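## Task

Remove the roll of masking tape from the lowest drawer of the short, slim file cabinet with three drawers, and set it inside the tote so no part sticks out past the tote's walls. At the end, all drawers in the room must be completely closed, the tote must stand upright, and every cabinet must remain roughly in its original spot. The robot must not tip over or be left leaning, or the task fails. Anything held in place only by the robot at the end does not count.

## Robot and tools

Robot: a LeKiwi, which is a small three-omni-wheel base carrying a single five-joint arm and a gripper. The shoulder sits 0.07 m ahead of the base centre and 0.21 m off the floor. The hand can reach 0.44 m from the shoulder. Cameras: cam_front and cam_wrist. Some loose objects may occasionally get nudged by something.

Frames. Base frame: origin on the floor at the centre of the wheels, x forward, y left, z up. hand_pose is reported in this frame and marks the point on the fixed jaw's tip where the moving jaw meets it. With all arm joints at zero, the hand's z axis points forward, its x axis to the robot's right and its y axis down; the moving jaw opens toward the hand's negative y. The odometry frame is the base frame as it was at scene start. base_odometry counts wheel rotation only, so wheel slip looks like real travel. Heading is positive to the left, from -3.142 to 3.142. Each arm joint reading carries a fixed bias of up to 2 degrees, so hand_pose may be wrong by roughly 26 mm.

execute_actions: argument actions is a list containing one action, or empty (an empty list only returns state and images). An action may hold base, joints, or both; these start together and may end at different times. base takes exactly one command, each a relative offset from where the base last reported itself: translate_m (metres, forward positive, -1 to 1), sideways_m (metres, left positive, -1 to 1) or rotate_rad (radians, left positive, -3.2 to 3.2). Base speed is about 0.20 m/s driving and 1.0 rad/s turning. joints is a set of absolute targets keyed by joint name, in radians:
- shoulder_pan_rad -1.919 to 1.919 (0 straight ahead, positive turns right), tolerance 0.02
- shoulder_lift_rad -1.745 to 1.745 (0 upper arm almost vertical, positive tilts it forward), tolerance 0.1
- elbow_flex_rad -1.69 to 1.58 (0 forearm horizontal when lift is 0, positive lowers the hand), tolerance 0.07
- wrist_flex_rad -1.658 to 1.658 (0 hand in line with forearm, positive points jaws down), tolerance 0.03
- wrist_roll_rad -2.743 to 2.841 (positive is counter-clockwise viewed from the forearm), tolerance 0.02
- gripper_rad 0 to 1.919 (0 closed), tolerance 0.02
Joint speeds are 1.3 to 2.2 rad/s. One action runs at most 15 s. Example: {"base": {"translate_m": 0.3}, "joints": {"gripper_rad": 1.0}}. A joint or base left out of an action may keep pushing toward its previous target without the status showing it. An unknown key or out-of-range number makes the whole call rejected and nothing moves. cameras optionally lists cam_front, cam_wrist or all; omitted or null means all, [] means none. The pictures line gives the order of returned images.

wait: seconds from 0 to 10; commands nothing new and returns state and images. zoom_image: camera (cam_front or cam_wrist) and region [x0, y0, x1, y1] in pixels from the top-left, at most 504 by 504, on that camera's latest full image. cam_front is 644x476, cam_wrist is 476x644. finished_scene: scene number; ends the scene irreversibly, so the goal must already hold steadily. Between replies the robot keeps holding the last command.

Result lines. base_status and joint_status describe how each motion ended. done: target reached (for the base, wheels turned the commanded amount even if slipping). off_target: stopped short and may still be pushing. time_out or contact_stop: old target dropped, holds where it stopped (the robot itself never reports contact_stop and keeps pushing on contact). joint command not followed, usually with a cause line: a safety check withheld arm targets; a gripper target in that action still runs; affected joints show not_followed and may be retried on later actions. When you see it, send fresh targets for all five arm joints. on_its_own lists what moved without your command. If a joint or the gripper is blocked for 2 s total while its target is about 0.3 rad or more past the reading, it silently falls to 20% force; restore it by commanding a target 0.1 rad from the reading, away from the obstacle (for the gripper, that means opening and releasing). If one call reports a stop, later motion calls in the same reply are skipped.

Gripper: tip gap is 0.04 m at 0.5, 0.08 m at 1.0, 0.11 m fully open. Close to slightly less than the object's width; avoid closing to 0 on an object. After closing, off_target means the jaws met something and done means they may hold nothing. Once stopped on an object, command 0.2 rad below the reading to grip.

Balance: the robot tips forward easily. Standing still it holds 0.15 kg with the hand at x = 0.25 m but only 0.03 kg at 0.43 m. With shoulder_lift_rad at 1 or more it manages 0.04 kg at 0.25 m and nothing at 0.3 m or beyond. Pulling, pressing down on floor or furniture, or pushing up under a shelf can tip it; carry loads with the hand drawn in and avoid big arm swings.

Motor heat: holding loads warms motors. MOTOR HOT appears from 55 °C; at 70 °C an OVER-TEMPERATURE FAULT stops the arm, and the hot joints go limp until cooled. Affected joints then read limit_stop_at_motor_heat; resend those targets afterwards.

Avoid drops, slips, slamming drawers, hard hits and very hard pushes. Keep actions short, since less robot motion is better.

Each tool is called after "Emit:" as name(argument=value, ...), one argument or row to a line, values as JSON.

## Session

Emit:
execute_actions(
  actions=[
    {"base":{"rotate_rad":1.5}},
  ],
)

Scene clock: 2.47 s.
base_odometry: x=+0.000 y=+0.000 heading=+1.496 (m, m, rad; odometry frame)
base_status: done
joint_positions: shoulder_pan_rad=+0.125 shoulder_lift_rad=-1.499 elbow_flex_rad=-0.208 wrist_flex_rad=+1.437 wrist_roll_rad=-1.492 gripper_rad=+1.920
joint_status: not commanded
hand_pose: x=+0.1190 y=+0.0012 z=+0.4202 quat_wxyz=(+0.794, +0.029, +0.605, -0.062) (m; base frame)
pictures: cam_front, cam_wrist
Images, in order (width x height): cam_front 644x476, cam_wrist 476x644.

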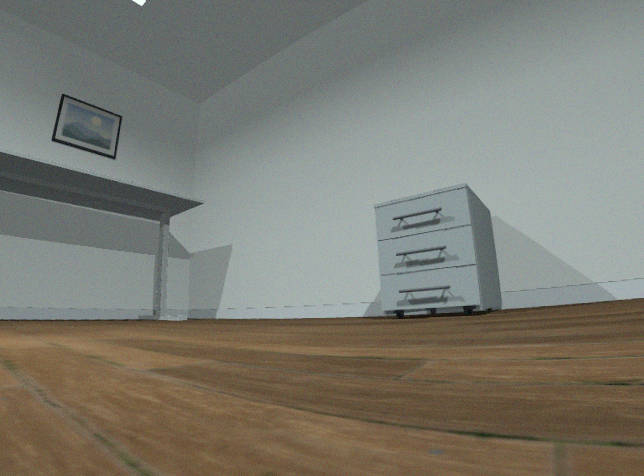

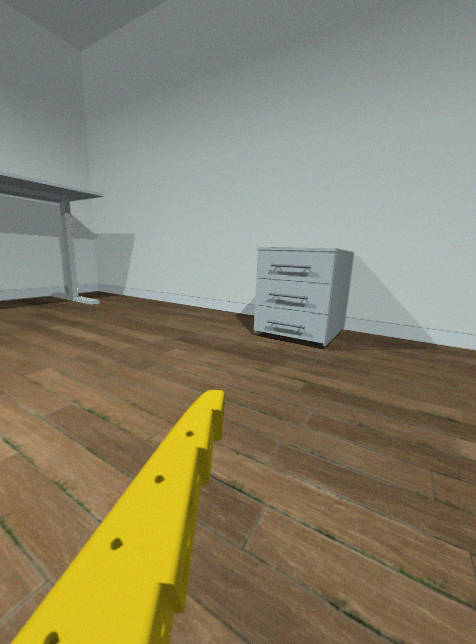

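Emit:
execute_actions(
  actions=[
    {"base":{"rotate_rad":-0.7}},
  ],
  cameras=[],
)

Emit:
execute_actions(
  actions=[
    {"base":{"sideways_m":0.5}},
  ],
  cameras=[],
)

Emit:
execute_actions(
  actions=[
    {"base":{"translate_m":0.5}},
  ],
)

Scene clock: 7.70 s.
base_odometry: x=+0.000 y=+0.000 heading=+0.800 (m, m, rad; odometry frame)
base_status: done
joint_positions: shoulder_pan_rad=+0.125 shoulder_lift_rad=-1.499 elbow_flex_rad=-0.208 wrist_flex_rad=+1.437 wrist_roll_rad=-1.492 gripper_rad=+1.920
joint_status: not commanded
hand_pose: x=+0.1190 y=+0.0012 z=+0.4202 quat_wxyz=(+0.794, +0.029, +0.605, -0.062) (m; base frame)
pictures: none
No camera images: the call's "cameras" was empty. Leave "cameras" out to get every camera's image.

Scene clock: 11.17 s.
base_odometry: x=-0.358 y=+0.349 heading=+0.798 (m, m, rad; odometry frame)
base_status: done
joint_positions: shoulder_pan_rad=+0.125 shoulder_lift_rad=-1.499 elbow_flex_rad=-0.208 wrist_flex_rad=+1.437 wrist_roll_rad=-1.492 gripper_rad=+1.920
joint_status: not commanded
hand_pose: x=+0.1190 y=+0.0012 z=+0.4202 quat_wxyz=(+0.794, +0.029, +0.605, -0.062) (m; base frame)
pictures: none
No camera images: the call's "cameras" was empty. Leave "cameras" out to get every camera's image.

Scene clock: 14.63 s.
base_odometry: x=-0.009 y=+0.706 heading=+0.798 (m, m, rad; odometry frame)
base_status: done
joint_positions: shoulder_pan_rad=+0.125 shoulder_lift_rad=-1.499 elbow_flex_rad=-0.208 wrist_flex_rad=+1.437 wrist_roll_rad=-1.492 gripper_rad=+1.920
joint_status: not commanded
hand_pose: x=+0.1190 y=+0.0012 z=+0.4202 quat_wxyz=(+0.794, +0.029, +0.605, -0.062) (m; base frame)
pictures: cam_front, cam_wrist
Images, in order (width x height): cam_front 644x476, cam_wrist 476x644.

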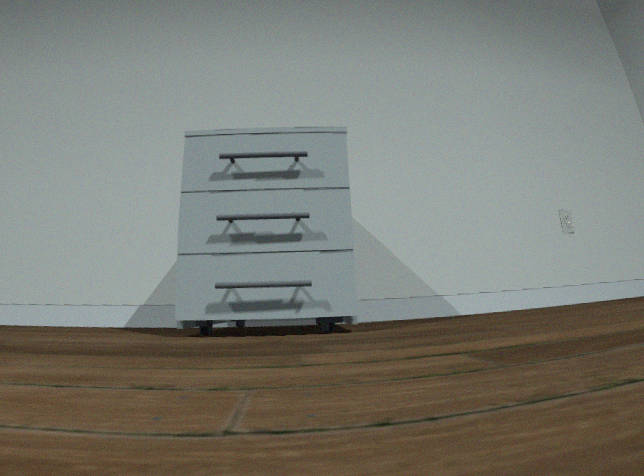

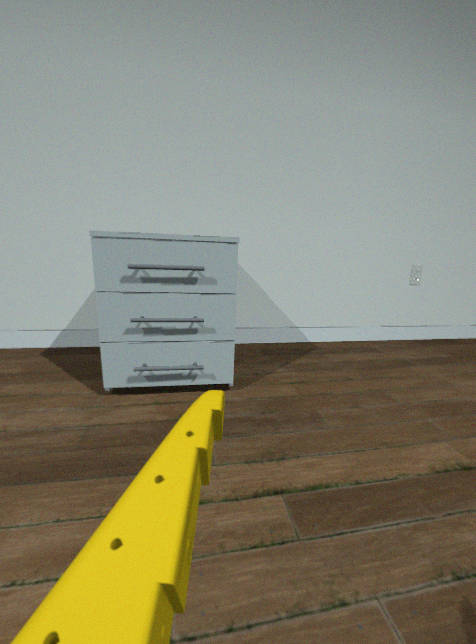

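Emit:
execute_actions(
  actions=[
    {"base":{"sideways_m":0.14},"joints":{"shoulder_pan_rad":0,"shoulder_lift_rad":0.85,"elbow_flex_rad":0.95,"wrist_flex_rad":-1.62,"wrist_roll_rad":0,"gripper_rad":0.8}},
  ],
  cameras=[],
)

Emit:
execute_actions(
  actions=[
    {"base":{"translate_m":0.3}},
  ],
)

Scene clock: 19.80 s.
base_odometry: x=-0.109 y=+0.804 heading=+0.797 (m, m, rad; odometry frame)
base_status: done
joint_positions: shoulder_pan_rad=+0.009 shoulder_lift_rad=+0.852 elbow_flex_rad=+0.950 wrist_flex_rad=-1.605 wrist_roll_rad=-0.006 gripper_rad=+0.810
joint_status: all done
hand_pose: x=+0.3305 y=-0.0023 z=+0.0902 quat_wxyz=(+0.458, -0.529, +0.564, -0.438) (m; base frame)
pictures: none
No camera images: the call's "cameras" was empty. Leave "cameras" out to get every camera's image.

Scene clock: 22.27 s.
base_odometry: x=+0.101 y=+1.018 heading=+0.797 (m, m, rad; odometry frame)
base_status: done
joint_positions: shoulder_pan_rad=+0.009 shoulder_lift_rad=+0.852 elbow_flex_rad=+0.950 wrist_flex_rad=-1.605 wrist_roll_rad=-0.006 gripper_rad=+0.810
joint_status: not commanded
hand_pose: x=+0.3305 y=-0.0023 z=+0.0902 quat_wxyz=(+0.458, -0.529, +0.564, -0.438) (m; base frame)
pictures: cam_front, cam_wrist
Images, in order (width x height): cam_front 644x476, cam_wrist 476x644.

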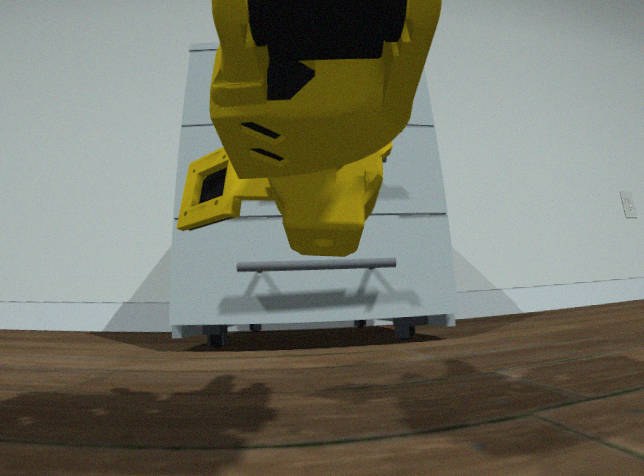

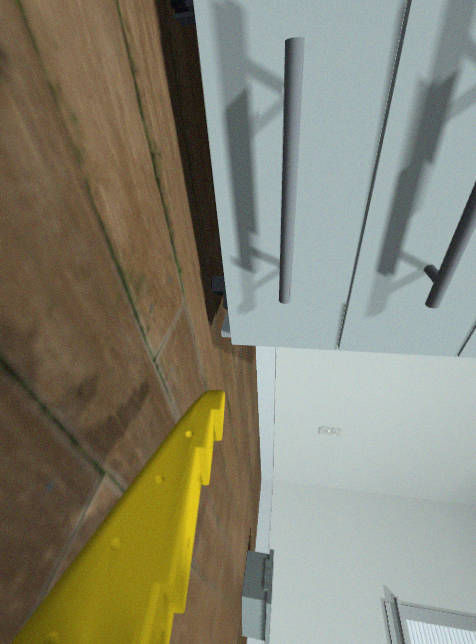

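Emit:
execute_actions(
  actions=[
    {"base":{"translate_m":0.22}},
  ],
)

Scene clock: 25.83 s.
base_odometry: x=+0.254 y=+1.175 heading=+0.797 (m, m, rad; odometry frame)
base_status: done
joint_positions: shoulder_pan_rad=+0.009 shoulder_lift_rad=+0.852 elbow_flex_rad=+0.950 wrist_flex_rad=-1.606 wrist_roll_rad=-0.006 gripper_rad=+0.810
joint_status: not commanded
hand_pose: x=+0.3306 y=-0.0023 z=+0.0904 quat_wxyz=(+0.459, -0.529, +0.564, -0.438) (m; base frame)
pictures: cam_front, cam_wrist
Images, in order (width x height): cam_front 644x476, cam_wrist 476x644.

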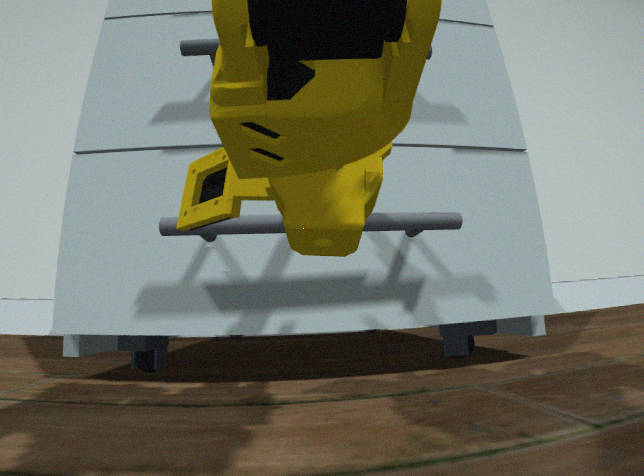

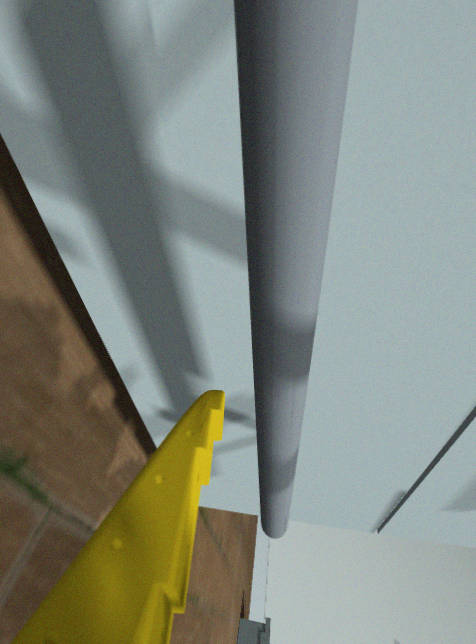

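Emit:
execute_actions(
  actions=[
    {"base":{"translate_m":0.025}},
  ],
  cameras=[],
)

Emit:
execute_actions(
  actions=[
    {"joints":{"gripper_rad":0.0}},
  ],
  cameras=[],
)

Emit:
execute_actions(
  actions=[
    {"base":{"translate_m":-0.28}},
  ],
)

Scene clock: 29.57 s.
base_odometry: x=+0.271 y=+1.193 heading=+0.797 (m, m, rad; odometry frame)
base_status: done
joint_positions: shoulder_pan_rad=+0.009 shoulder_lift_rad=+0.852 elbow_flex_rad=+0.950 wrist_flex_rad=-1.606 wrist_roll_rad=-0.006 gripper_rad=+0.810
joint_status: not commanded
hand_pose: x=+0.3306 y=-0.0023 z=+0.0904 quat_wxyz=(+0.459, -0.529, +0.564, -0.438) (m; base frame)
pictures: none
No camera images: the call's "cameras" was empty. Leave "cameras" out to get every camera's image.

Scene clock: 30.57 s.
base_odometry: x=+0.271 y=+1.193 heading=+0.797 (m, m, rad; odometry frame)
base_status: not commanded
joint_positions: shoulder_pan_rad=+0.009 shoulder_lift_rad=+0.848 elbow_flex_rad=+0.942 wrist_flex_rad=-1.623 wrist_roll_rad=-0.004 gripper_rad=+0.024
joint_status: gripper_rad off_target (ended at +0.024, target +0.000)
hand_pose: x=+0.3330 y=-0.0023 z=+0.0951 quat_wxyz=(+0.467, -0.523, +0.556, -0.446) (m; base frame)
pictures: none
No camera images: the call's "cameras" was empty. Leave "cameras" out to get every camera's image.

Scene clock: 32.93 s.
base_odometry: x=+0.076 y=+0.993 heading=+0.797 (m, m, rad; odometry frame)
base_status: done
joint_positions: shoulder_pan_rad=+0.009 shoulder_lift_rad=+0.848 elbow_flex_rad=+0.930 wrist_flex_rad=-1.620 wrist_roll_rad=-0.003 gripper_rad=+0.017
joint_status: not commanded
hand_pose: x=+0.3350 y=-0.0024 z=+0.0963 quat_wxyz=(+0.469, -0.521, +0.554, -0.449) (m; base frame)
pictures: cam_front, cam_wrist
Images, in order (width x height): cam_front 644x476, cam_wrist 476x644.

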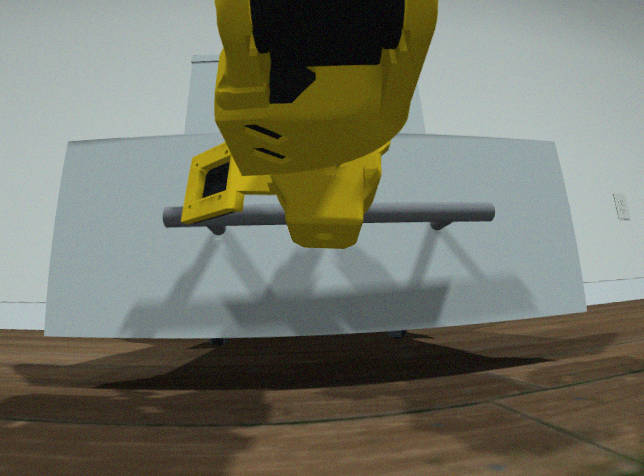

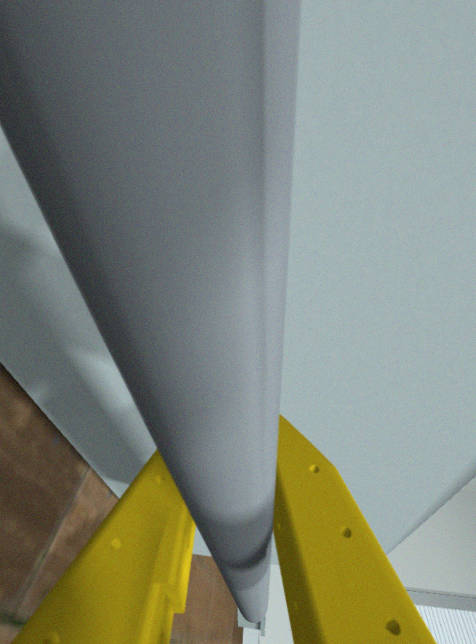

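Same sequence as before.

Emit:
execute_actions(
  actions=[
    {"joints":{"gripper_rad":0.8}},
  ],
  cameras=[],
)

Emit:
execute_actions(
  actions=[
    {"base":{"translate_m":-0.08}},
  ],
  cameras=[],
)

Emit:
execute_actions(
  actions=[
    {"joints":{"shoulder_lift_rad":-0.2,"elbow_flex_rad":-0.35,"wrist_flex_rad":1.65,"wrist_roll_rad":-1.57,"gripper_rad":1.2}},
  ],
  cameras=[],
)

Emit:
execute_actions(
  actions=[
    {"base":{"translate_m":0.21}},
  ],
)

Scene clock: 37.53 s.
base_odometry: x=+0.076 y=+0.993 heading=+0.797 (m, m, rad; odometry frame)
base_status: not commanded
joint_positions: shoulder_pan_rad=+0.009 shoulder_lift_rad=+0.852 elbow_flex_rad=+0.945 wrist_flex_rad=-1.620 wrist_roll_rad=-0.003 gripper_rad=+0.789
joint_status: all done
hand_pose: x=+0.3319 y=-0.0023 z=+0.0932 quat_wxyz=(+0.463, -0.526, +0.558, -0.444) (m; base frame)
pictures: none
No camera images: the call's "cameras" was empty. Leave "cameras" out to get every camera's image.

Scene clock: 38.87 s.
base_odometry: x=+0.020 y=+0.936 heading=+0.797 (m, m, rad; odometry frame)
base_status: done
joint_positions: shoulder_pan_rad=+0.009 shoulder_lift_rad=+0.852 elbow_flex_rad=+0.945 wrist_flex_rad=-1.620 wrist_roll_rad=-0.003 gripper_rad=+0.790
joint_status: not commanded
hand_pose: x=+0.3319 y=-0.0023 z=+0.0932 quat_wxyz=(+0.463, -0.526, +0.558, -0.444) (m; base frame)
pictures: none
No camera images: the call's "cameras" was empty. Leave "cameras" out to get every camera's image.

Scene clock: 41.63 s.
base_odometry: x=+0.020 y=+0.936 heading=+0.797 (m, m, rad; odometry frame)
base_status: not commanded
joint_positions: shoulder_pan_rad=+0.009 shoulder_lift_rad=-0.172 elbow_flex_rad=-0.319 wrist_flex_rad=+1.647 wrist_roll_rad=-1.564 gripper_rad=+1.190
joint_status: all done
hand_pose: x=+0.2870 y=+0.0058 z=+0.2459 quat_wxyz=(+0.206, +0.025, +0.978, +0.003) (m; base frame)
pictures: none
No camera images: the call's "cameras" was empty. Leave "cameras" out to get every camera's image.

Scene clock: 43.67 s.
base_odometry: x=+0.167 y=+1.086 heading=+0.796 (m, m, rad; odometry frame)
base_status: done
joint_positions: shoulder_pan_rad=+0.009 shoulder_lift_rad=-0.172 elbow_flex_rad=-0.319 wrist_flex_rad=+1.647 wrist_roll_rad=-1.564 gripper_rad=+1.190
joint_status: not commanded
hand_pose: x=+0.2870 y=+0.0058 z=+0.2459 quat_wxyz=(+0.206, +0.025, +0.978, +0.003) (m; base frame)
pictures: cam_front, cam_wrist
Images, in order (width x height): cam_front 644x476, cam_wrist 476x644.

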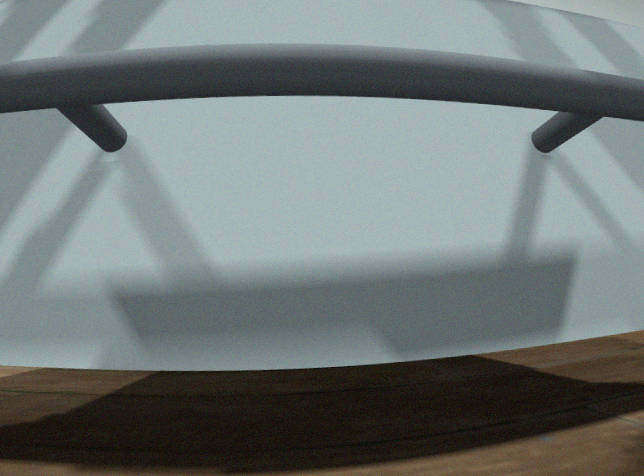

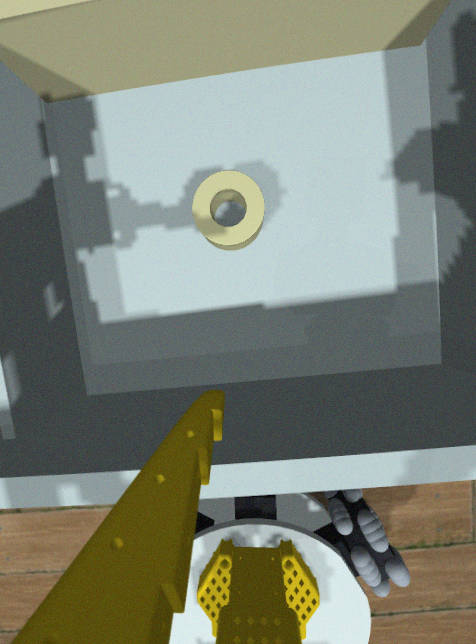

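Emit:
execute_actions(
  actions=[
    {"joints":{"shoulder_lift_rad":0.6,"elbow_flex_rad":-0.6,"wrist_flex_rad":1.22,"shoulder_pan_rad":-0.14,"gripper_rad":1.1}},
  ],
)

Scene clock: 46.80 s.
base_odometry: x=+0.167 y=+1.086 heading=+0.796 (m, m, rad; odometry frame)
base_status: not commanded
joint_positions: shoulder_pan_rad=-0.129 shoulder_lift_rad=+0.618 elbow_flex_rad=-0.569 wrist_flex_rad=+1.230 wrist_roll_rad=-1.564 gripper_rad=+1.110
joint_status: all done
hand_pose: x=+0.3632 y=+0.0463 z=+0.1293 quat_wxyz=(+0.145, -0.043, +0.988, +0.012) (m; base frame)
pictures: cam_front, cam_wrist
Images, in order (width x height): cam_front 644x476, cam_wrist 476x644.

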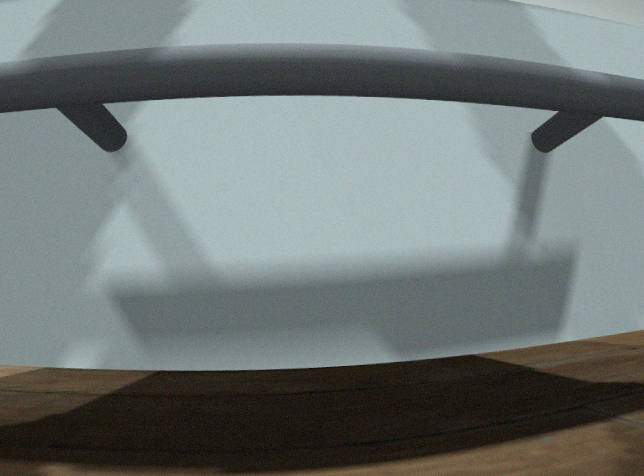

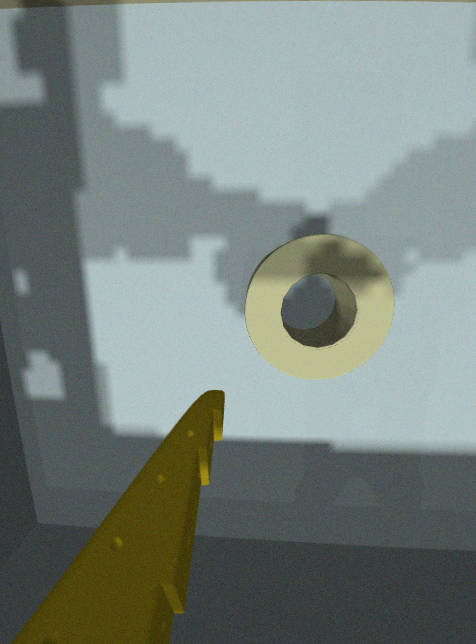

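Emit:
execute_actions(
  actions=[
    {"joints":{"shoulder_lift_rad":0.8,"wrist_flex_rad":1.05}},
  ],
)

Scene clock: 49.03 s.
base_odometry: x=+0.167 y=+1.086 heading=+0.796 (m, m, rad; odometry frame)
base_status: not commanded
joint_positions: shoulder_pan_rad=-0.129 shoulder_lift_rad=+0.819 elbow_flex_rad=-0.570 wrist_flex_rad=+1.058 wrist_roll_rad=-1.564 gripper_rad=+1.110
joint_status: all done
hand_pose: x=+0.3692 y=+0.0471 z=+0.0823 quat_wxyz=(+0.131, -0.043, +0.990, +0.011) (m; base frame)
pictures: cam_front, cam_wrist
Images, in order (width x height): cam_front 644x476, cam_wrist 476x644.

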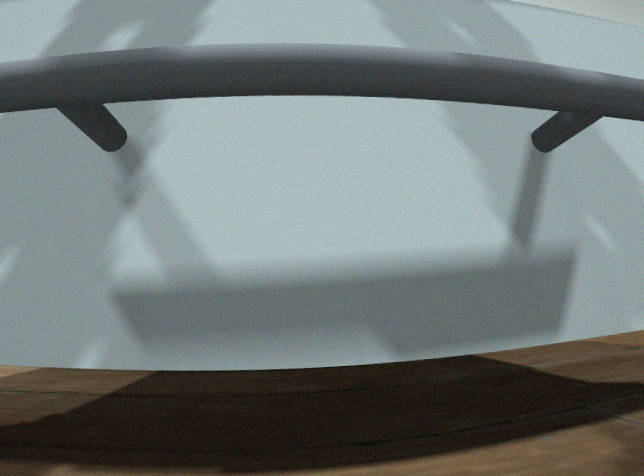

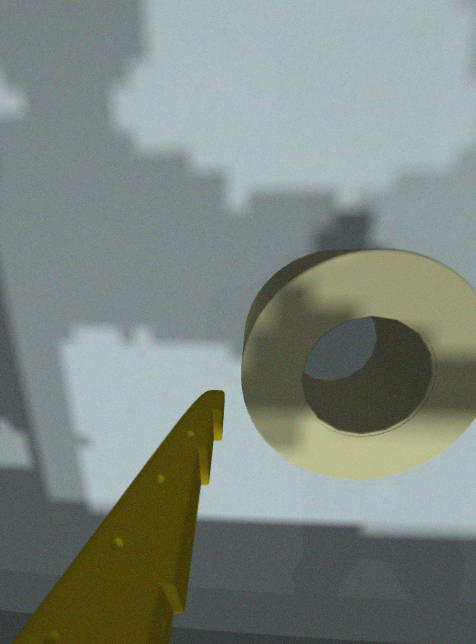

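Aligned; go lower.

Emit:
execute_actions(
  actions=[
    {"joints":{"shoulder_lift_rad":0.9,"wrist_flex_rad":1.0}},
  ],
  cameras=[],
)

Emit:
execute_actions(
  actions=[
    {"joints":{"gripper_rad":0.45}},
  ],
)

Scene clock: 50.87 s.
base_odometry: x=+0.167 y=+1.086 heading=+0.796 (m, m, rad; odometry frame)
base_status: not commanded
joint_positions: shoulder_pan_rad=-0.129 shoulder_lift_rad=+0.915 elbow_flex_rad=-0.570 wrist_flex_rad=+1.009 wrist_roll_rad=-1.564 gripper_rad=+1.110
joint_status: all done
hand_pose: x=+0.3635 y=+0.0463 z=+0.0578 quat_wxyz=(+0.108, -0.043, +0.993, +0.009) (m; base frame)
pictures: none
No camera images: the call's "cameras" was empty. Leave "cameras" out to get every camera's image.

Scene clock: 51.77 s.
base_odometry: x=+0.167 y=+1.086 heading=+0.796 (m, m, rad; odometry frame)
base_status: not commanded
joint_positions: shoulder_pan_rad=-0.129 shoulder_lift_rad=+0.915 elbow_flex_rad=-0.576 wrist_flex_rad=+1.007 wrist_roll_rad=-1.564 gripper_rad=+0.463
joint_status: all done
hand_pose: x=+0.3649 y=+0.0465 z=+0.0589 quat_wxyz=(+0.111, -0.043, +0.993, +0.010) (m; base frame)
pictures: cam_front, cam_wrist
Images, in order (width x height): cam_front 644x476, cam_wrist 476x644.

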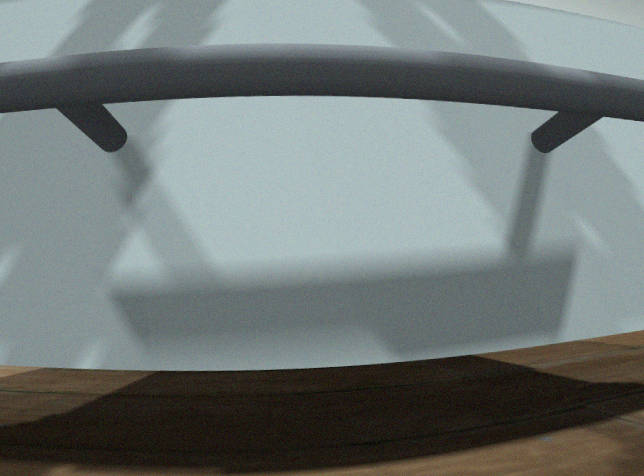

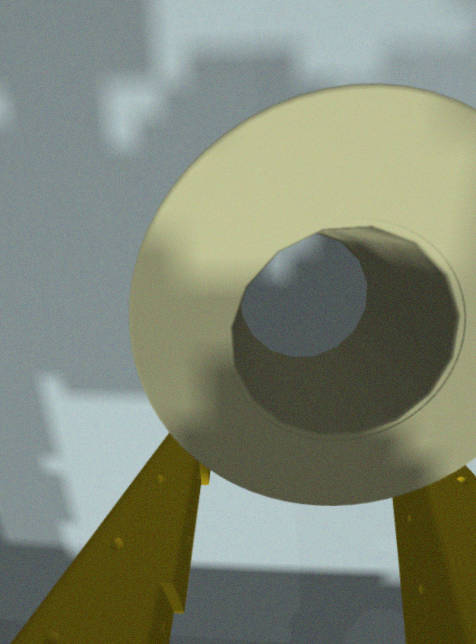

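Emit:
execute_actions(
  actions=[
    {"joints":{"gripper_rad":1.1}},
  ],
  cameras=[],
)

Emit:
execute_actions(
  actions=[
    {"joints":{"shoulder_lift_rad":0.98,"elbow_flex_rad":-0.72,"wrist_flex_rad":0.95}},
  ],
  cameras=[],
)

Emit:
execute_actions(
  actions=[
    {"joints":{"gripper_rad":0.4}},
  ],
)

Scene clock: 55.47 s.
base_odometry: x=+0.167 y=+1.086 heading=+0.796 (m, m, rad; odometry frame)
base_status: not commanded
joint_positions: shoulder_pan_rad=-0.131 shoulder_lift_rad=+0.917 elbow_flex_rad=-0.576 wrist_flex_rad=+1.007 wrist_roll_rad=-1.564 gripper_rad=+1.089
joint_status: all done
hand_pose: x=+0.3646 y=+0.0469 z=+0.0584 quat_wxyz=(+0.111, -0.044, +0.993, +0.010) (m; base frame)
pictures: none
No camera images: the call's "cameras" was empty. Leave "cameras" out to get every camera's image.

Scene clock: 56.17 s.
base_odometry: x=+0.167 y=+1.086 heading=+0.796 (m, m, rad; odometry frame)
base_status: not commanded
joint_positions: shoulder_pan_rad=-0.131 shoulder_lift_rad=+0.997 elbow_flex_rad=-0.685 wrist_flex_rad=+0.960 wrist_roll_rad=-1.564 gripper_rad=+1.090
joint_status: all done
hand_pose: x=+0.3809 y=+0.0491 z=+0.0568 quat_wxyz=(+0.149, -0.044, +0.988, +0.013) (m; base frame)
pictures: none
No camera images: the call's "cameras" was empty. Leave "cameras" out to get every camera's image.

Scene clock: 57.07 s.
base_odometry: x=+0.167 y=+1.086 heading=+0.796 (m, m, rad; odometry frame)
base_status: not commanded
joint_positions: shoulder_pan_rad=-0.131 shoulder_lift_rad=+0.997 elbow_flex_rad=-0.693 wrist_flex_rad=+0.957 wrist_roll_rad=-1.564 gripper_rad=+0.413
joint_status: all done
hand_pose: x=+0.3828 y=+0.0493 z=+0.0583 quat_wxyz=(+0.154, -0.044, +0.987, +0.013) (m; base frame)
pictures: cam_front, cam_wrist
Images, in order (width x height): cam_front 644x476, cam_wrist 476x644.

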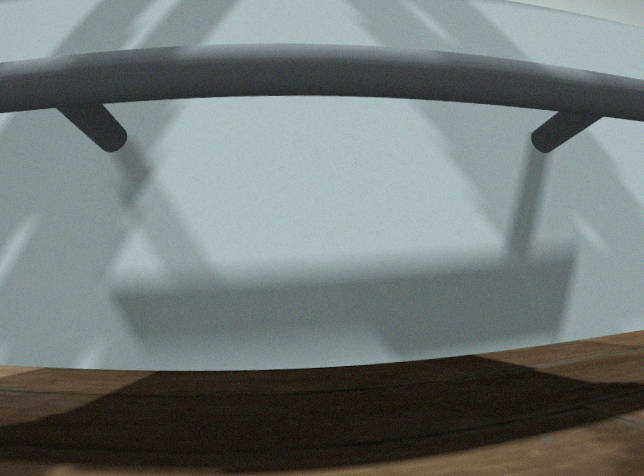

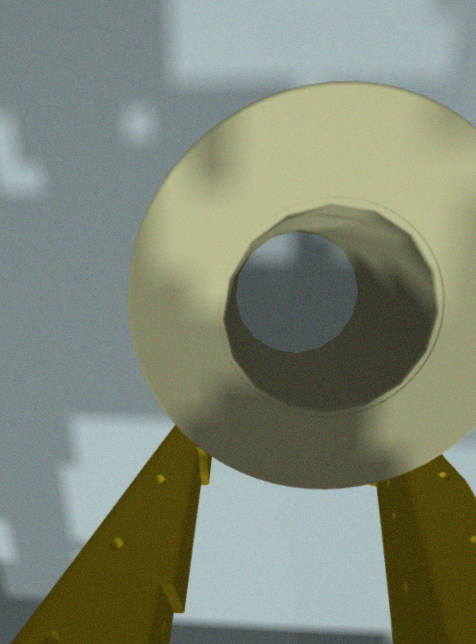

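Emit:
execute_actions(
  actions=[
    {"joints":{"gripper_rad":1.2}},
  ],
  cameras=[],
)

Emit:
execute_actions(
  actions=[
    {"base":{"translate_m":0.02},"joints":{"shoulder_lift_rad":1.05,"elbow_flex_rad":-0.87,"wrist_flex_rad":0.95}},
  ],
)

Scene clock: 62.63 s.
base_odometry: x=+0.167 y=+1.086 heading=+0.796 (m, m, rad; odometry frame)
base_status: not commanded
joint_positions: shoulder_pan_rad=-0.132 shoulder_lift_rad=+0.998 elbow_flex_rad=-0.693 wrist_flex_rad=+0.957 wrist_roll_rad=-1.564 gripper_rad=+1.189
joint_status: all done
hand_pose: x=+0.3825 y=+0.0498 z=+0.0578 quat_wxyz=(+0.153, -0.044, +0.987, +0.013) (m; base frame)
pictures: none
No camera images: the call's "cameras" was empty. Leave "cameras" out to get every camera's image.

Scene clock: 63.43 s.
base_odometry: x=+0.180 y=+1.100 heading=+0.797 (m, m, rad; odometry frame)
base_status: done
joint_positions: shoulder_pan_rad=-0.132 shoulder_lift_rad=+1.069 elbow_flex_rad=-0.835 wrist_flex_rad=+0.957 wrist_roll_rad=-1.564 gripper_rad=+1.190
joint_status: all done
hand_pose: x=+0.3978 y=+0.0518 z=+0.0634 quat_wxyz=(+0.188, -0.044, +0.981, +0.016) (m; base frame)
pictures: cam_front, cam_wrist
Images, in order (width x height): cam_front 644x476, cam_wrist 476x644.

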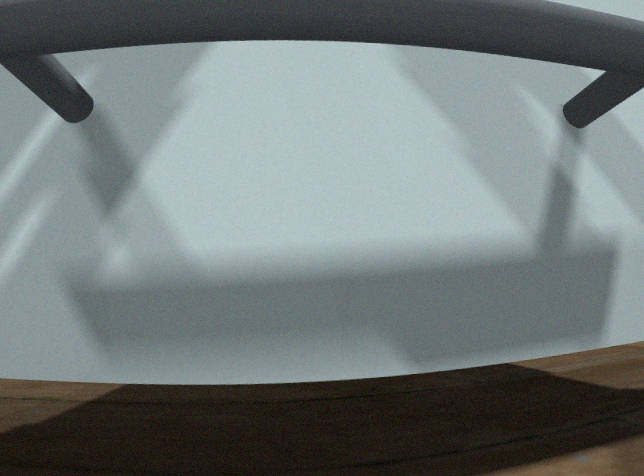

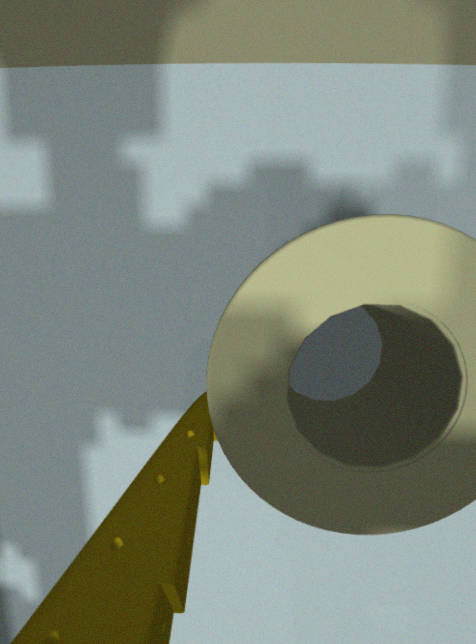

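Tip at the centre line now.

Emit:
execute_actions(
  actions=[
    {"joints":{"shoulder_lift_rad":1.08,"wrist_flex_rad":0.93}},
  ],
  cameras=[],
)

Emit:
execute_actions(
  actions=[
    {"joints":{"gripper_rad":0.4}},
  ],
)

Scene clock: 65.30 s.
base_odometry: x=+0.180 y=+1.100 heading=+0.797 (m, m, rad; odometry frame)
base_status: not commanded
joint_positions: shoulder_pan_rad=-0.132 shoulder_lift_rad=+1.098 elbow_flex_rad=-0.839 wrist_flex_rad=+0.940 wrist_roll_rad=-1.564 gripper_rad=+1.190
joint_status: all done
hand_pose: x=+0.3965 y=+0.0516 z=+0.0561 quat_wxyz=(+0.184, -0.044, +0.982, +0.016) (m; base frame)
pictures: none
No camera images: the call's "cameras" was empty. Leave "cameras" out to get every camera's image.

Scene clock: 66.23 s.
base_odometry: x=+0.180 y=+1.100 heading=+0.797 (m, m, rad; odometry frame)
base_status: not commanded
joint_positions: shoulder_pan_rad=-0.132 shoulder_lift_rad=+1.098 elbow_flex_rad=-0.845 wrist_flex_rad=+0.937 wrist_roll_rad=-1.564 gripper_rad=+0.413
joint_status: all done
hand_pose: x=+0.3981 y=+0.0518 z=+0.0575 quat_wxyz=(+0.188, -0.044, +0.981, +0.016) (m; base frame)
pictures: cam_front, cam_wrist
Images, in order (width x height): cam_front 644x476, cam_wrist 476x644.

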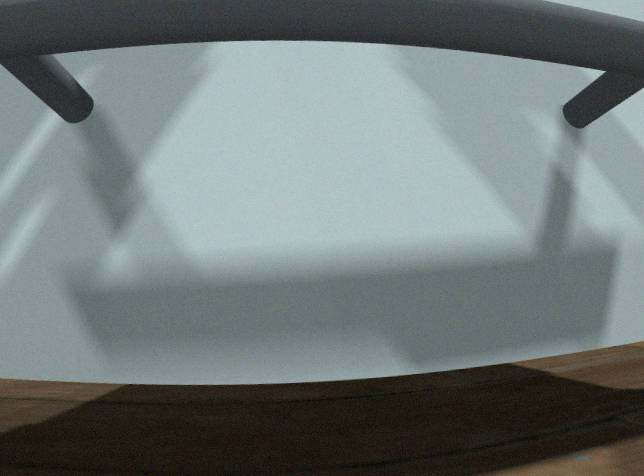

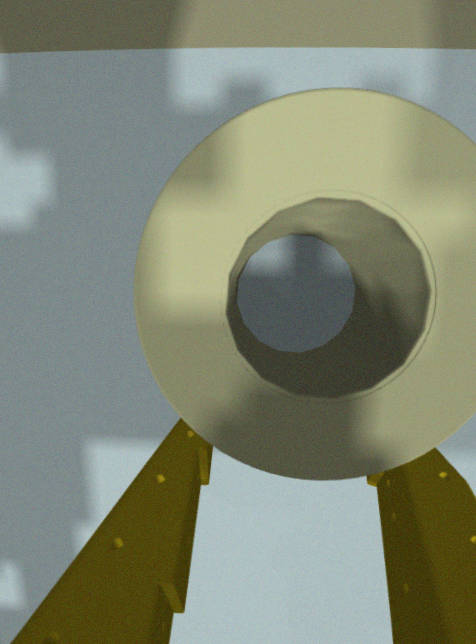

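Emit:
execute_actions(
  actions=[
    {"joints":{"shoulder_lift_rad":0.8,"gripper_rad":0.6}},
  ],
  cameras=[],
)

Emit:
execute_actions(
  actions=[
    {"joints":{"wrist_roll_rad":0,"gripper_rad":0.42,"shoulder_pan_rad":-0.08,"wrist_flex_rad":1.2}},
  ],
)

Scene clock: 70.30 s.
base_odometry: x=+0.180 y=+1.100 heading=+0.797 (m, m, rad; odometry frame)
base_status: not commanded
joint_positions: shoulder_pan_rad=-0.132 shoulder_lift_rad=+0.868 elbow_flex_rad=-0.845 wrist_flex_rad=+0.937 wrist_roll_rad=-1.564 gripper_rad=+0.590
joint_status: all done
hand_pose: x=+0.4243 y=+0.0553 z=+0.1309 quat_wxyz=(+0.300, -0.043, +0.953, +0.026) (m; base frame)
pictures: none
No camera images: the call's "cameras" was empty. Leave "cameras" out to get every camera's image.

Scene clock: 72.20 s.
base_odometry: x=+0.180 y=+1.100 heading=+0.797 (m, m, rad; odometry frame)
base_status: not commanded
joint_positions: shoulder_pan_rad=-0.091 shoulder_lift_rad=+0.868 elbow_flex_rad=-0.845 wrist_flex_rad=+1.198 wrist_roll_rad=-0.006 gripper_rad=+0.430
joint_status: all done
hand_pose: x=+0.3827 y=+0.0288 z=+0.1089 quat_wxyz=(+0.132, -0.709, +0.684, -0.114) (m; base frame)
pictures: cam_front, cam_wrist
Images, in order (width x height): cam_front 644x476, cam_wrist 476x644.

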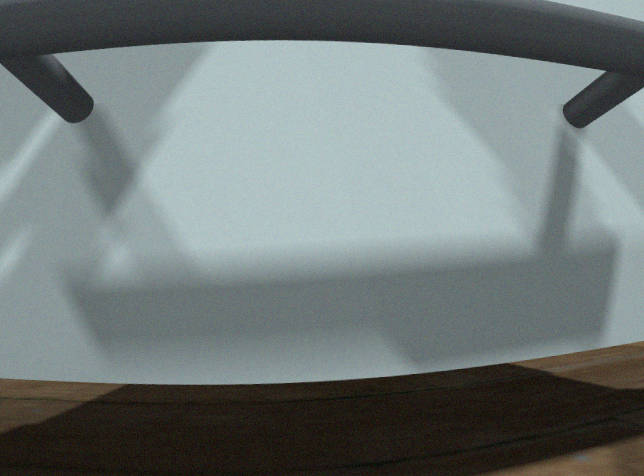

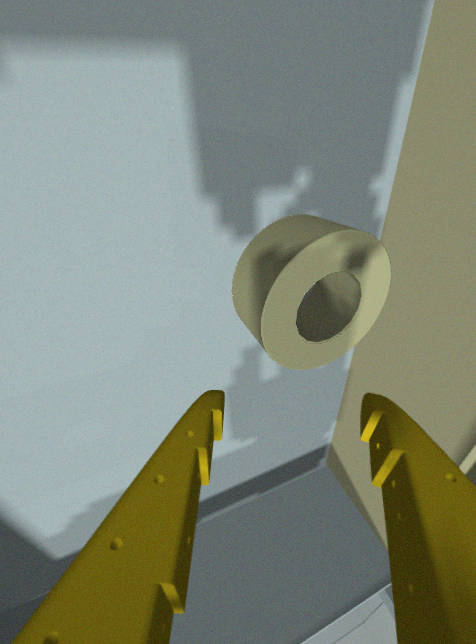

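Emit:
execute_actions(
  actions=[
    {"joints":{"shoulder_pan_rad":-0.22,"shoulder_lift_rad":0.95}},
  ],
)

Scene clock: 77.43 s.
base_odometry: x=+0.180 y=+1.100 heading=+0.797 (m, m, rad; odometry frame)
base_status: not commanded
joint_positions: shoulder_pan_rad=-0.209 shoulder_lift_rad=+0.969 elbow_flex_rad=-0.845 wrist_flex_rad=+1.198 wrist_roll_rad=-0.006 gripper_rad=+0.430
joint_status: all done
hand_pose: x=+0.3658 y=+0.0634 z=+0.0804 quat_wxyz=(+0.098, -0.754, +0.645, -0.075) (m; base frame)
pictures: cam_front, cam_wrist
Images, in order (width x height): cam_front 644x476, cam_wrist 476x644.

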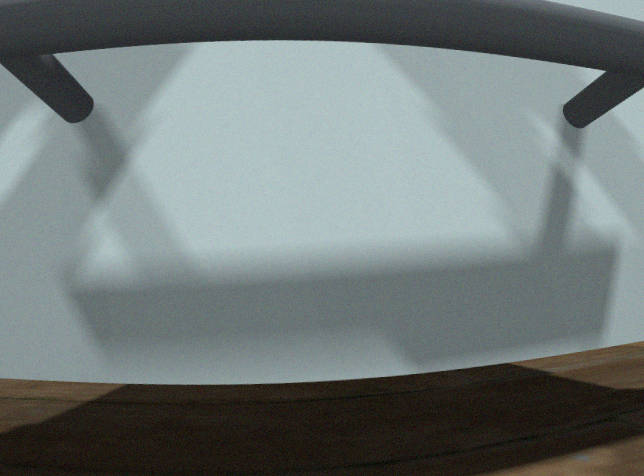

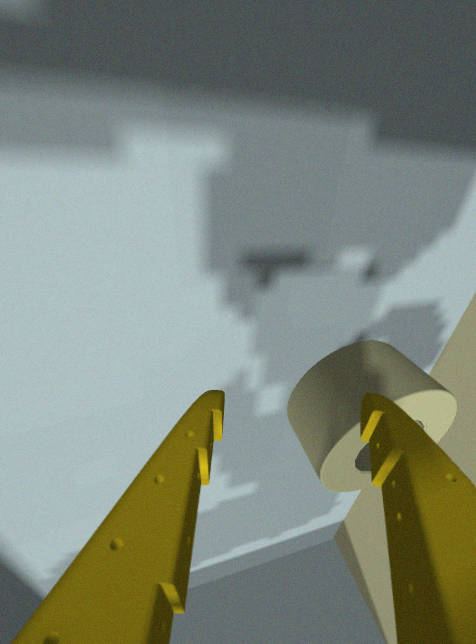

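Emit:
execute_actions(
  actions=[
    {"joints":{"shoulder_pan_rad":-0.19,"wrist_flex_rad":1.05,"gripper_rad":0.8}},
  ],
  cameras=[],
)

Emit:
execute_actions(
  actions=[
    {"joints":{"shoulder_lift_rad":1.08,"wrist_flex_rad":0.98}},
  ],
)

Scene clock: 80.50 s.
base_odometry: x=+0.180 y=+1.100 heading=+0.797 (m, m, rad; odometry frame)
base_status: not commanded
joint_positions: shoulder_pan_rad=-0.201 shoulder_lift_rad=+0.969 elbow_flex_rad=-0.845 wrist_flex_rad=+1.060 wrist_roll_rad=-0.006 gripper_rad=+0.789
joint_status: all done
hand_pose: x=+0.3872 y=+0.0654 z=+0.0863 quat_wxyz=(+0.152, -0.743, +0.641, -0.117) (m; base frame)
pictures: none
No camera images: the call's "cameras" was empty. Leave "cameras" out to get every camera's image.

Scene clock: 81.17 s.
base_odometry: x=+0.180 y=+1.100 heading=+0.797 (m, m, rad; odometry frame)
base_status: not commanded
joint_positions: shoulder_pan_rad=-0.201 shoulder_lift_rad=+1.084 elbow_flex_rad=-0.849 wrist_flex_rad=+0.989 wrist_roll_rad=-0.006 gripper_rad=+0.790
joint_status: all done
hand_pose: x=+0.3830 y=+0.0645 z=+0.0568 quat_wxyz=(+0.137, -0.746, +0.644, -0.105) (m; base frame)
pictures: cam_front, cam_wrist
Images, in order (width x height): cam_front 644x476, cam_wrist 476x644.

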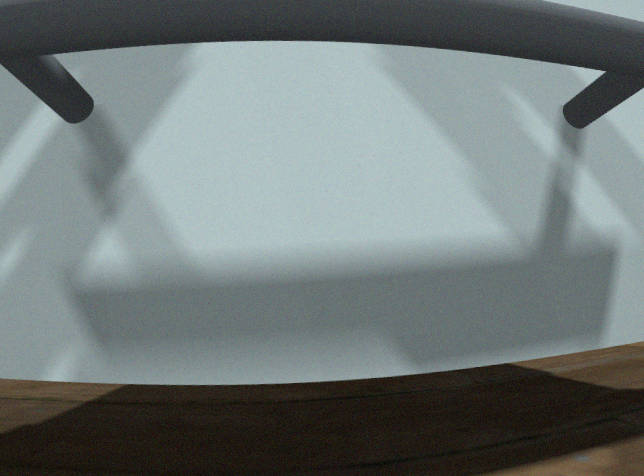

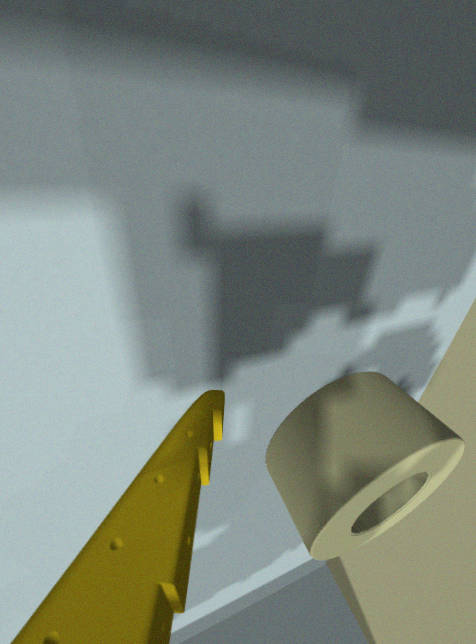

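Emit:
execute_actions(
  actions=[
    {"joints":{"shoulder_pan_rad":-0.13}},
  ],
  cameras=[],
)

Emit:
execute_actions(
  actions=[
    {"joints":{"gripper_rad":0.3}},
  ],
)

Scene clock: 83.40 s.
base_odometry: x=+0.180 y=+1.100 heading=+0.797 (m, m, rad; odometry frame)
base_status: not commanded
joint_positions: shoulder_pan_rad=-0.146 shoulder_lift_rad=+1.084 elbow_flex_rad=-0.849 wrist_flex_rad=+0.986 wrist_roll_rad=-0.006 gripper_rad=+0.790
joint_status: all done
hand_pose: x=+0.3866 y=+0.0470 z=+0.0570 quat_wxyz=(+0.135, -0.727, +0.664, -0.110) (m; base frame)
pictures: none
No camera images: the call's "cameras" was empty. Leave "cameras" out to get every camera's image.

Scene clock: 84.23 s.
base_odometry: x=+0.180 y=+1.100 heading=+0.797 (m, m, rad; odometry frame)
base_status: not commanded
joint_positions: shoulder_pan_rad=-0.140 shoulder_lift_rad=+1.070 elbow_flex_rad=-0.885 wrist_flex_rad=+0.971 wrist_roll_rad=-0.006 gripper_rad=+0.326
joint_status: gripper_rad off_target (ended at +0.326, target +0.300)
hand_pose: x=+0.3973 y=+0.0465 z=+0.0684 quat_wxyz=(+0.159, -0.721, +0.662, -0.131) (m; base frame)
pictures: cam_front, cam_wrist
Images, in order (width x height): cam_front 644x476, cam_wrist 476x644.

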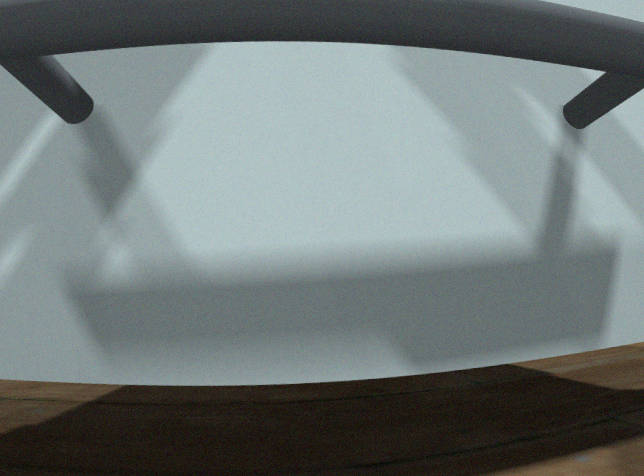

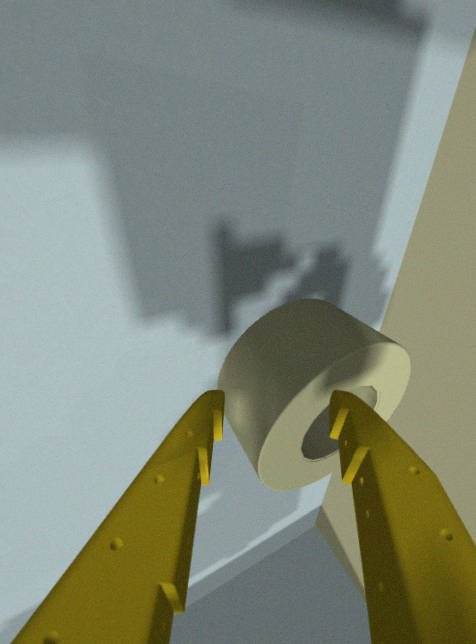

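Something held. Tighten and lift.

Emit:
execute_actions(
  actions=[
    {"joints":{"gripper_rad":0.13}},
  ],
  cameras=[],
)

Emit:
execute_actions(
  actions=[
    {"joints":{"shoulder_lift_rad":0.4,"elbow_flex_rad":-0.6,"wrist_flex_rad":1.4}},
  ],
)

Scene clock: 86.87 s.
base_odometry: x=+0.180 y=+1.100 heading=+0.797 (m, m, rad; odometry frame)
base_status: not commanded
joint_positions: shoulder_pan_rad=-0.140 shoulder_lift_rad=+1.060 elbow_flex_rad=-0.891 wrist_flex_rad=+0.969 wrist_roll_rad=-0.006 gripper_rad=+0.155
joint_status: gripper_rad off_target (ended at +0.155, target +0.130)
hand_pose: x=+0.4000 y=+0.0469 z=+0.0730 quat_wxyz=(+0.166, -0.719, +0.660, -0.136) (m; base frame)
pictures: none
No camera images: the call's "cameras" was empty. Leave "cameras" out to get every camera's image.

Scene clock: 87.87 s.
base_odometry: x=+0.180 y=+1.100 heading=+0.797 (m, m, rad; odometry frame)
base_status: not commanded
joint_positions: shoulder_pan_rad=-0.140 shoulder_lift_rad=+0.457 elbow_flex_rad=-0.596 wrist_flex_rad=+1.397 wrist_roll_rad=-0.006 gripper_rad=+0.140
joint_status: all done
hand_pose: x=+0.3442 y=+0.0391 z=+0.1663 quat_wxyz=(+0.120, -0.728, +0.668, -0.099) (m; base frame)
pictures: cam_front, cam_wrist
Images, in order (width x height): cam_front 644x476, cam_wrist 476x644.

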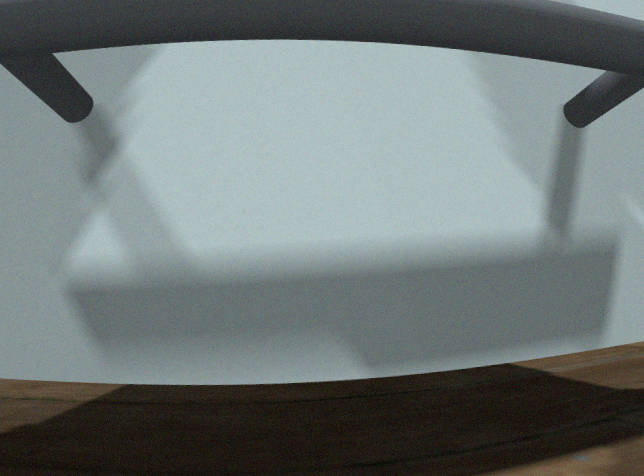

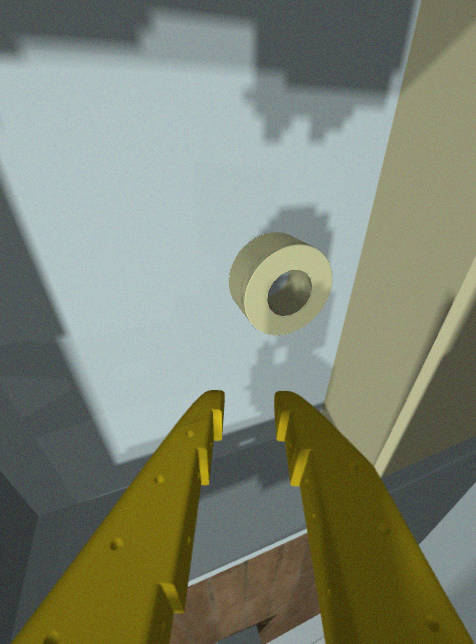

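Emit:
execute_actions(
  actions=[
    {"joints":{"shoulder_pan_rad":-0.16,"shoulder_lift_rad":0.95,"elbow_flex_rad":-0.88,"wrist_flex_rad":1.03,"gripper_rad":0.42}},
  ],
)

Scene clock: 91.23 s.
base_odometry: x=+0.180 y=+1.100 heading=+0.797 (m, m, rad; odometry frame)
base_status: not commanded
joint_positions: shoulder_pan_rad=-0.149 shoulder_lift_rad=+0.971 elbow_flex_rad=-0.845 wrist_flex_rad=+1.040 wrist_roll_rad=-0.006 gripper_rad=+0.410
joint_status: all done
hand_pose: x=+0.3930 y=+0.0490 z=+0.0870 quat_wxyz=(+0.156, -0.725, +0.659, -0.127) (m; base frame)
pictures: cam_front, cam_wrist
Images, in order (width x height): cam_front 644x476, cam_wrist 476x644.

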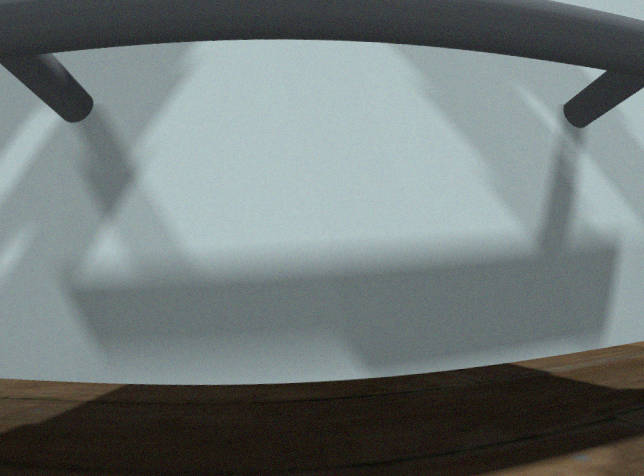

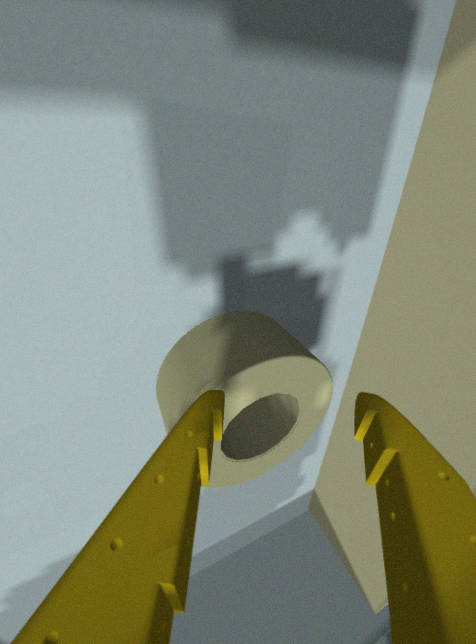

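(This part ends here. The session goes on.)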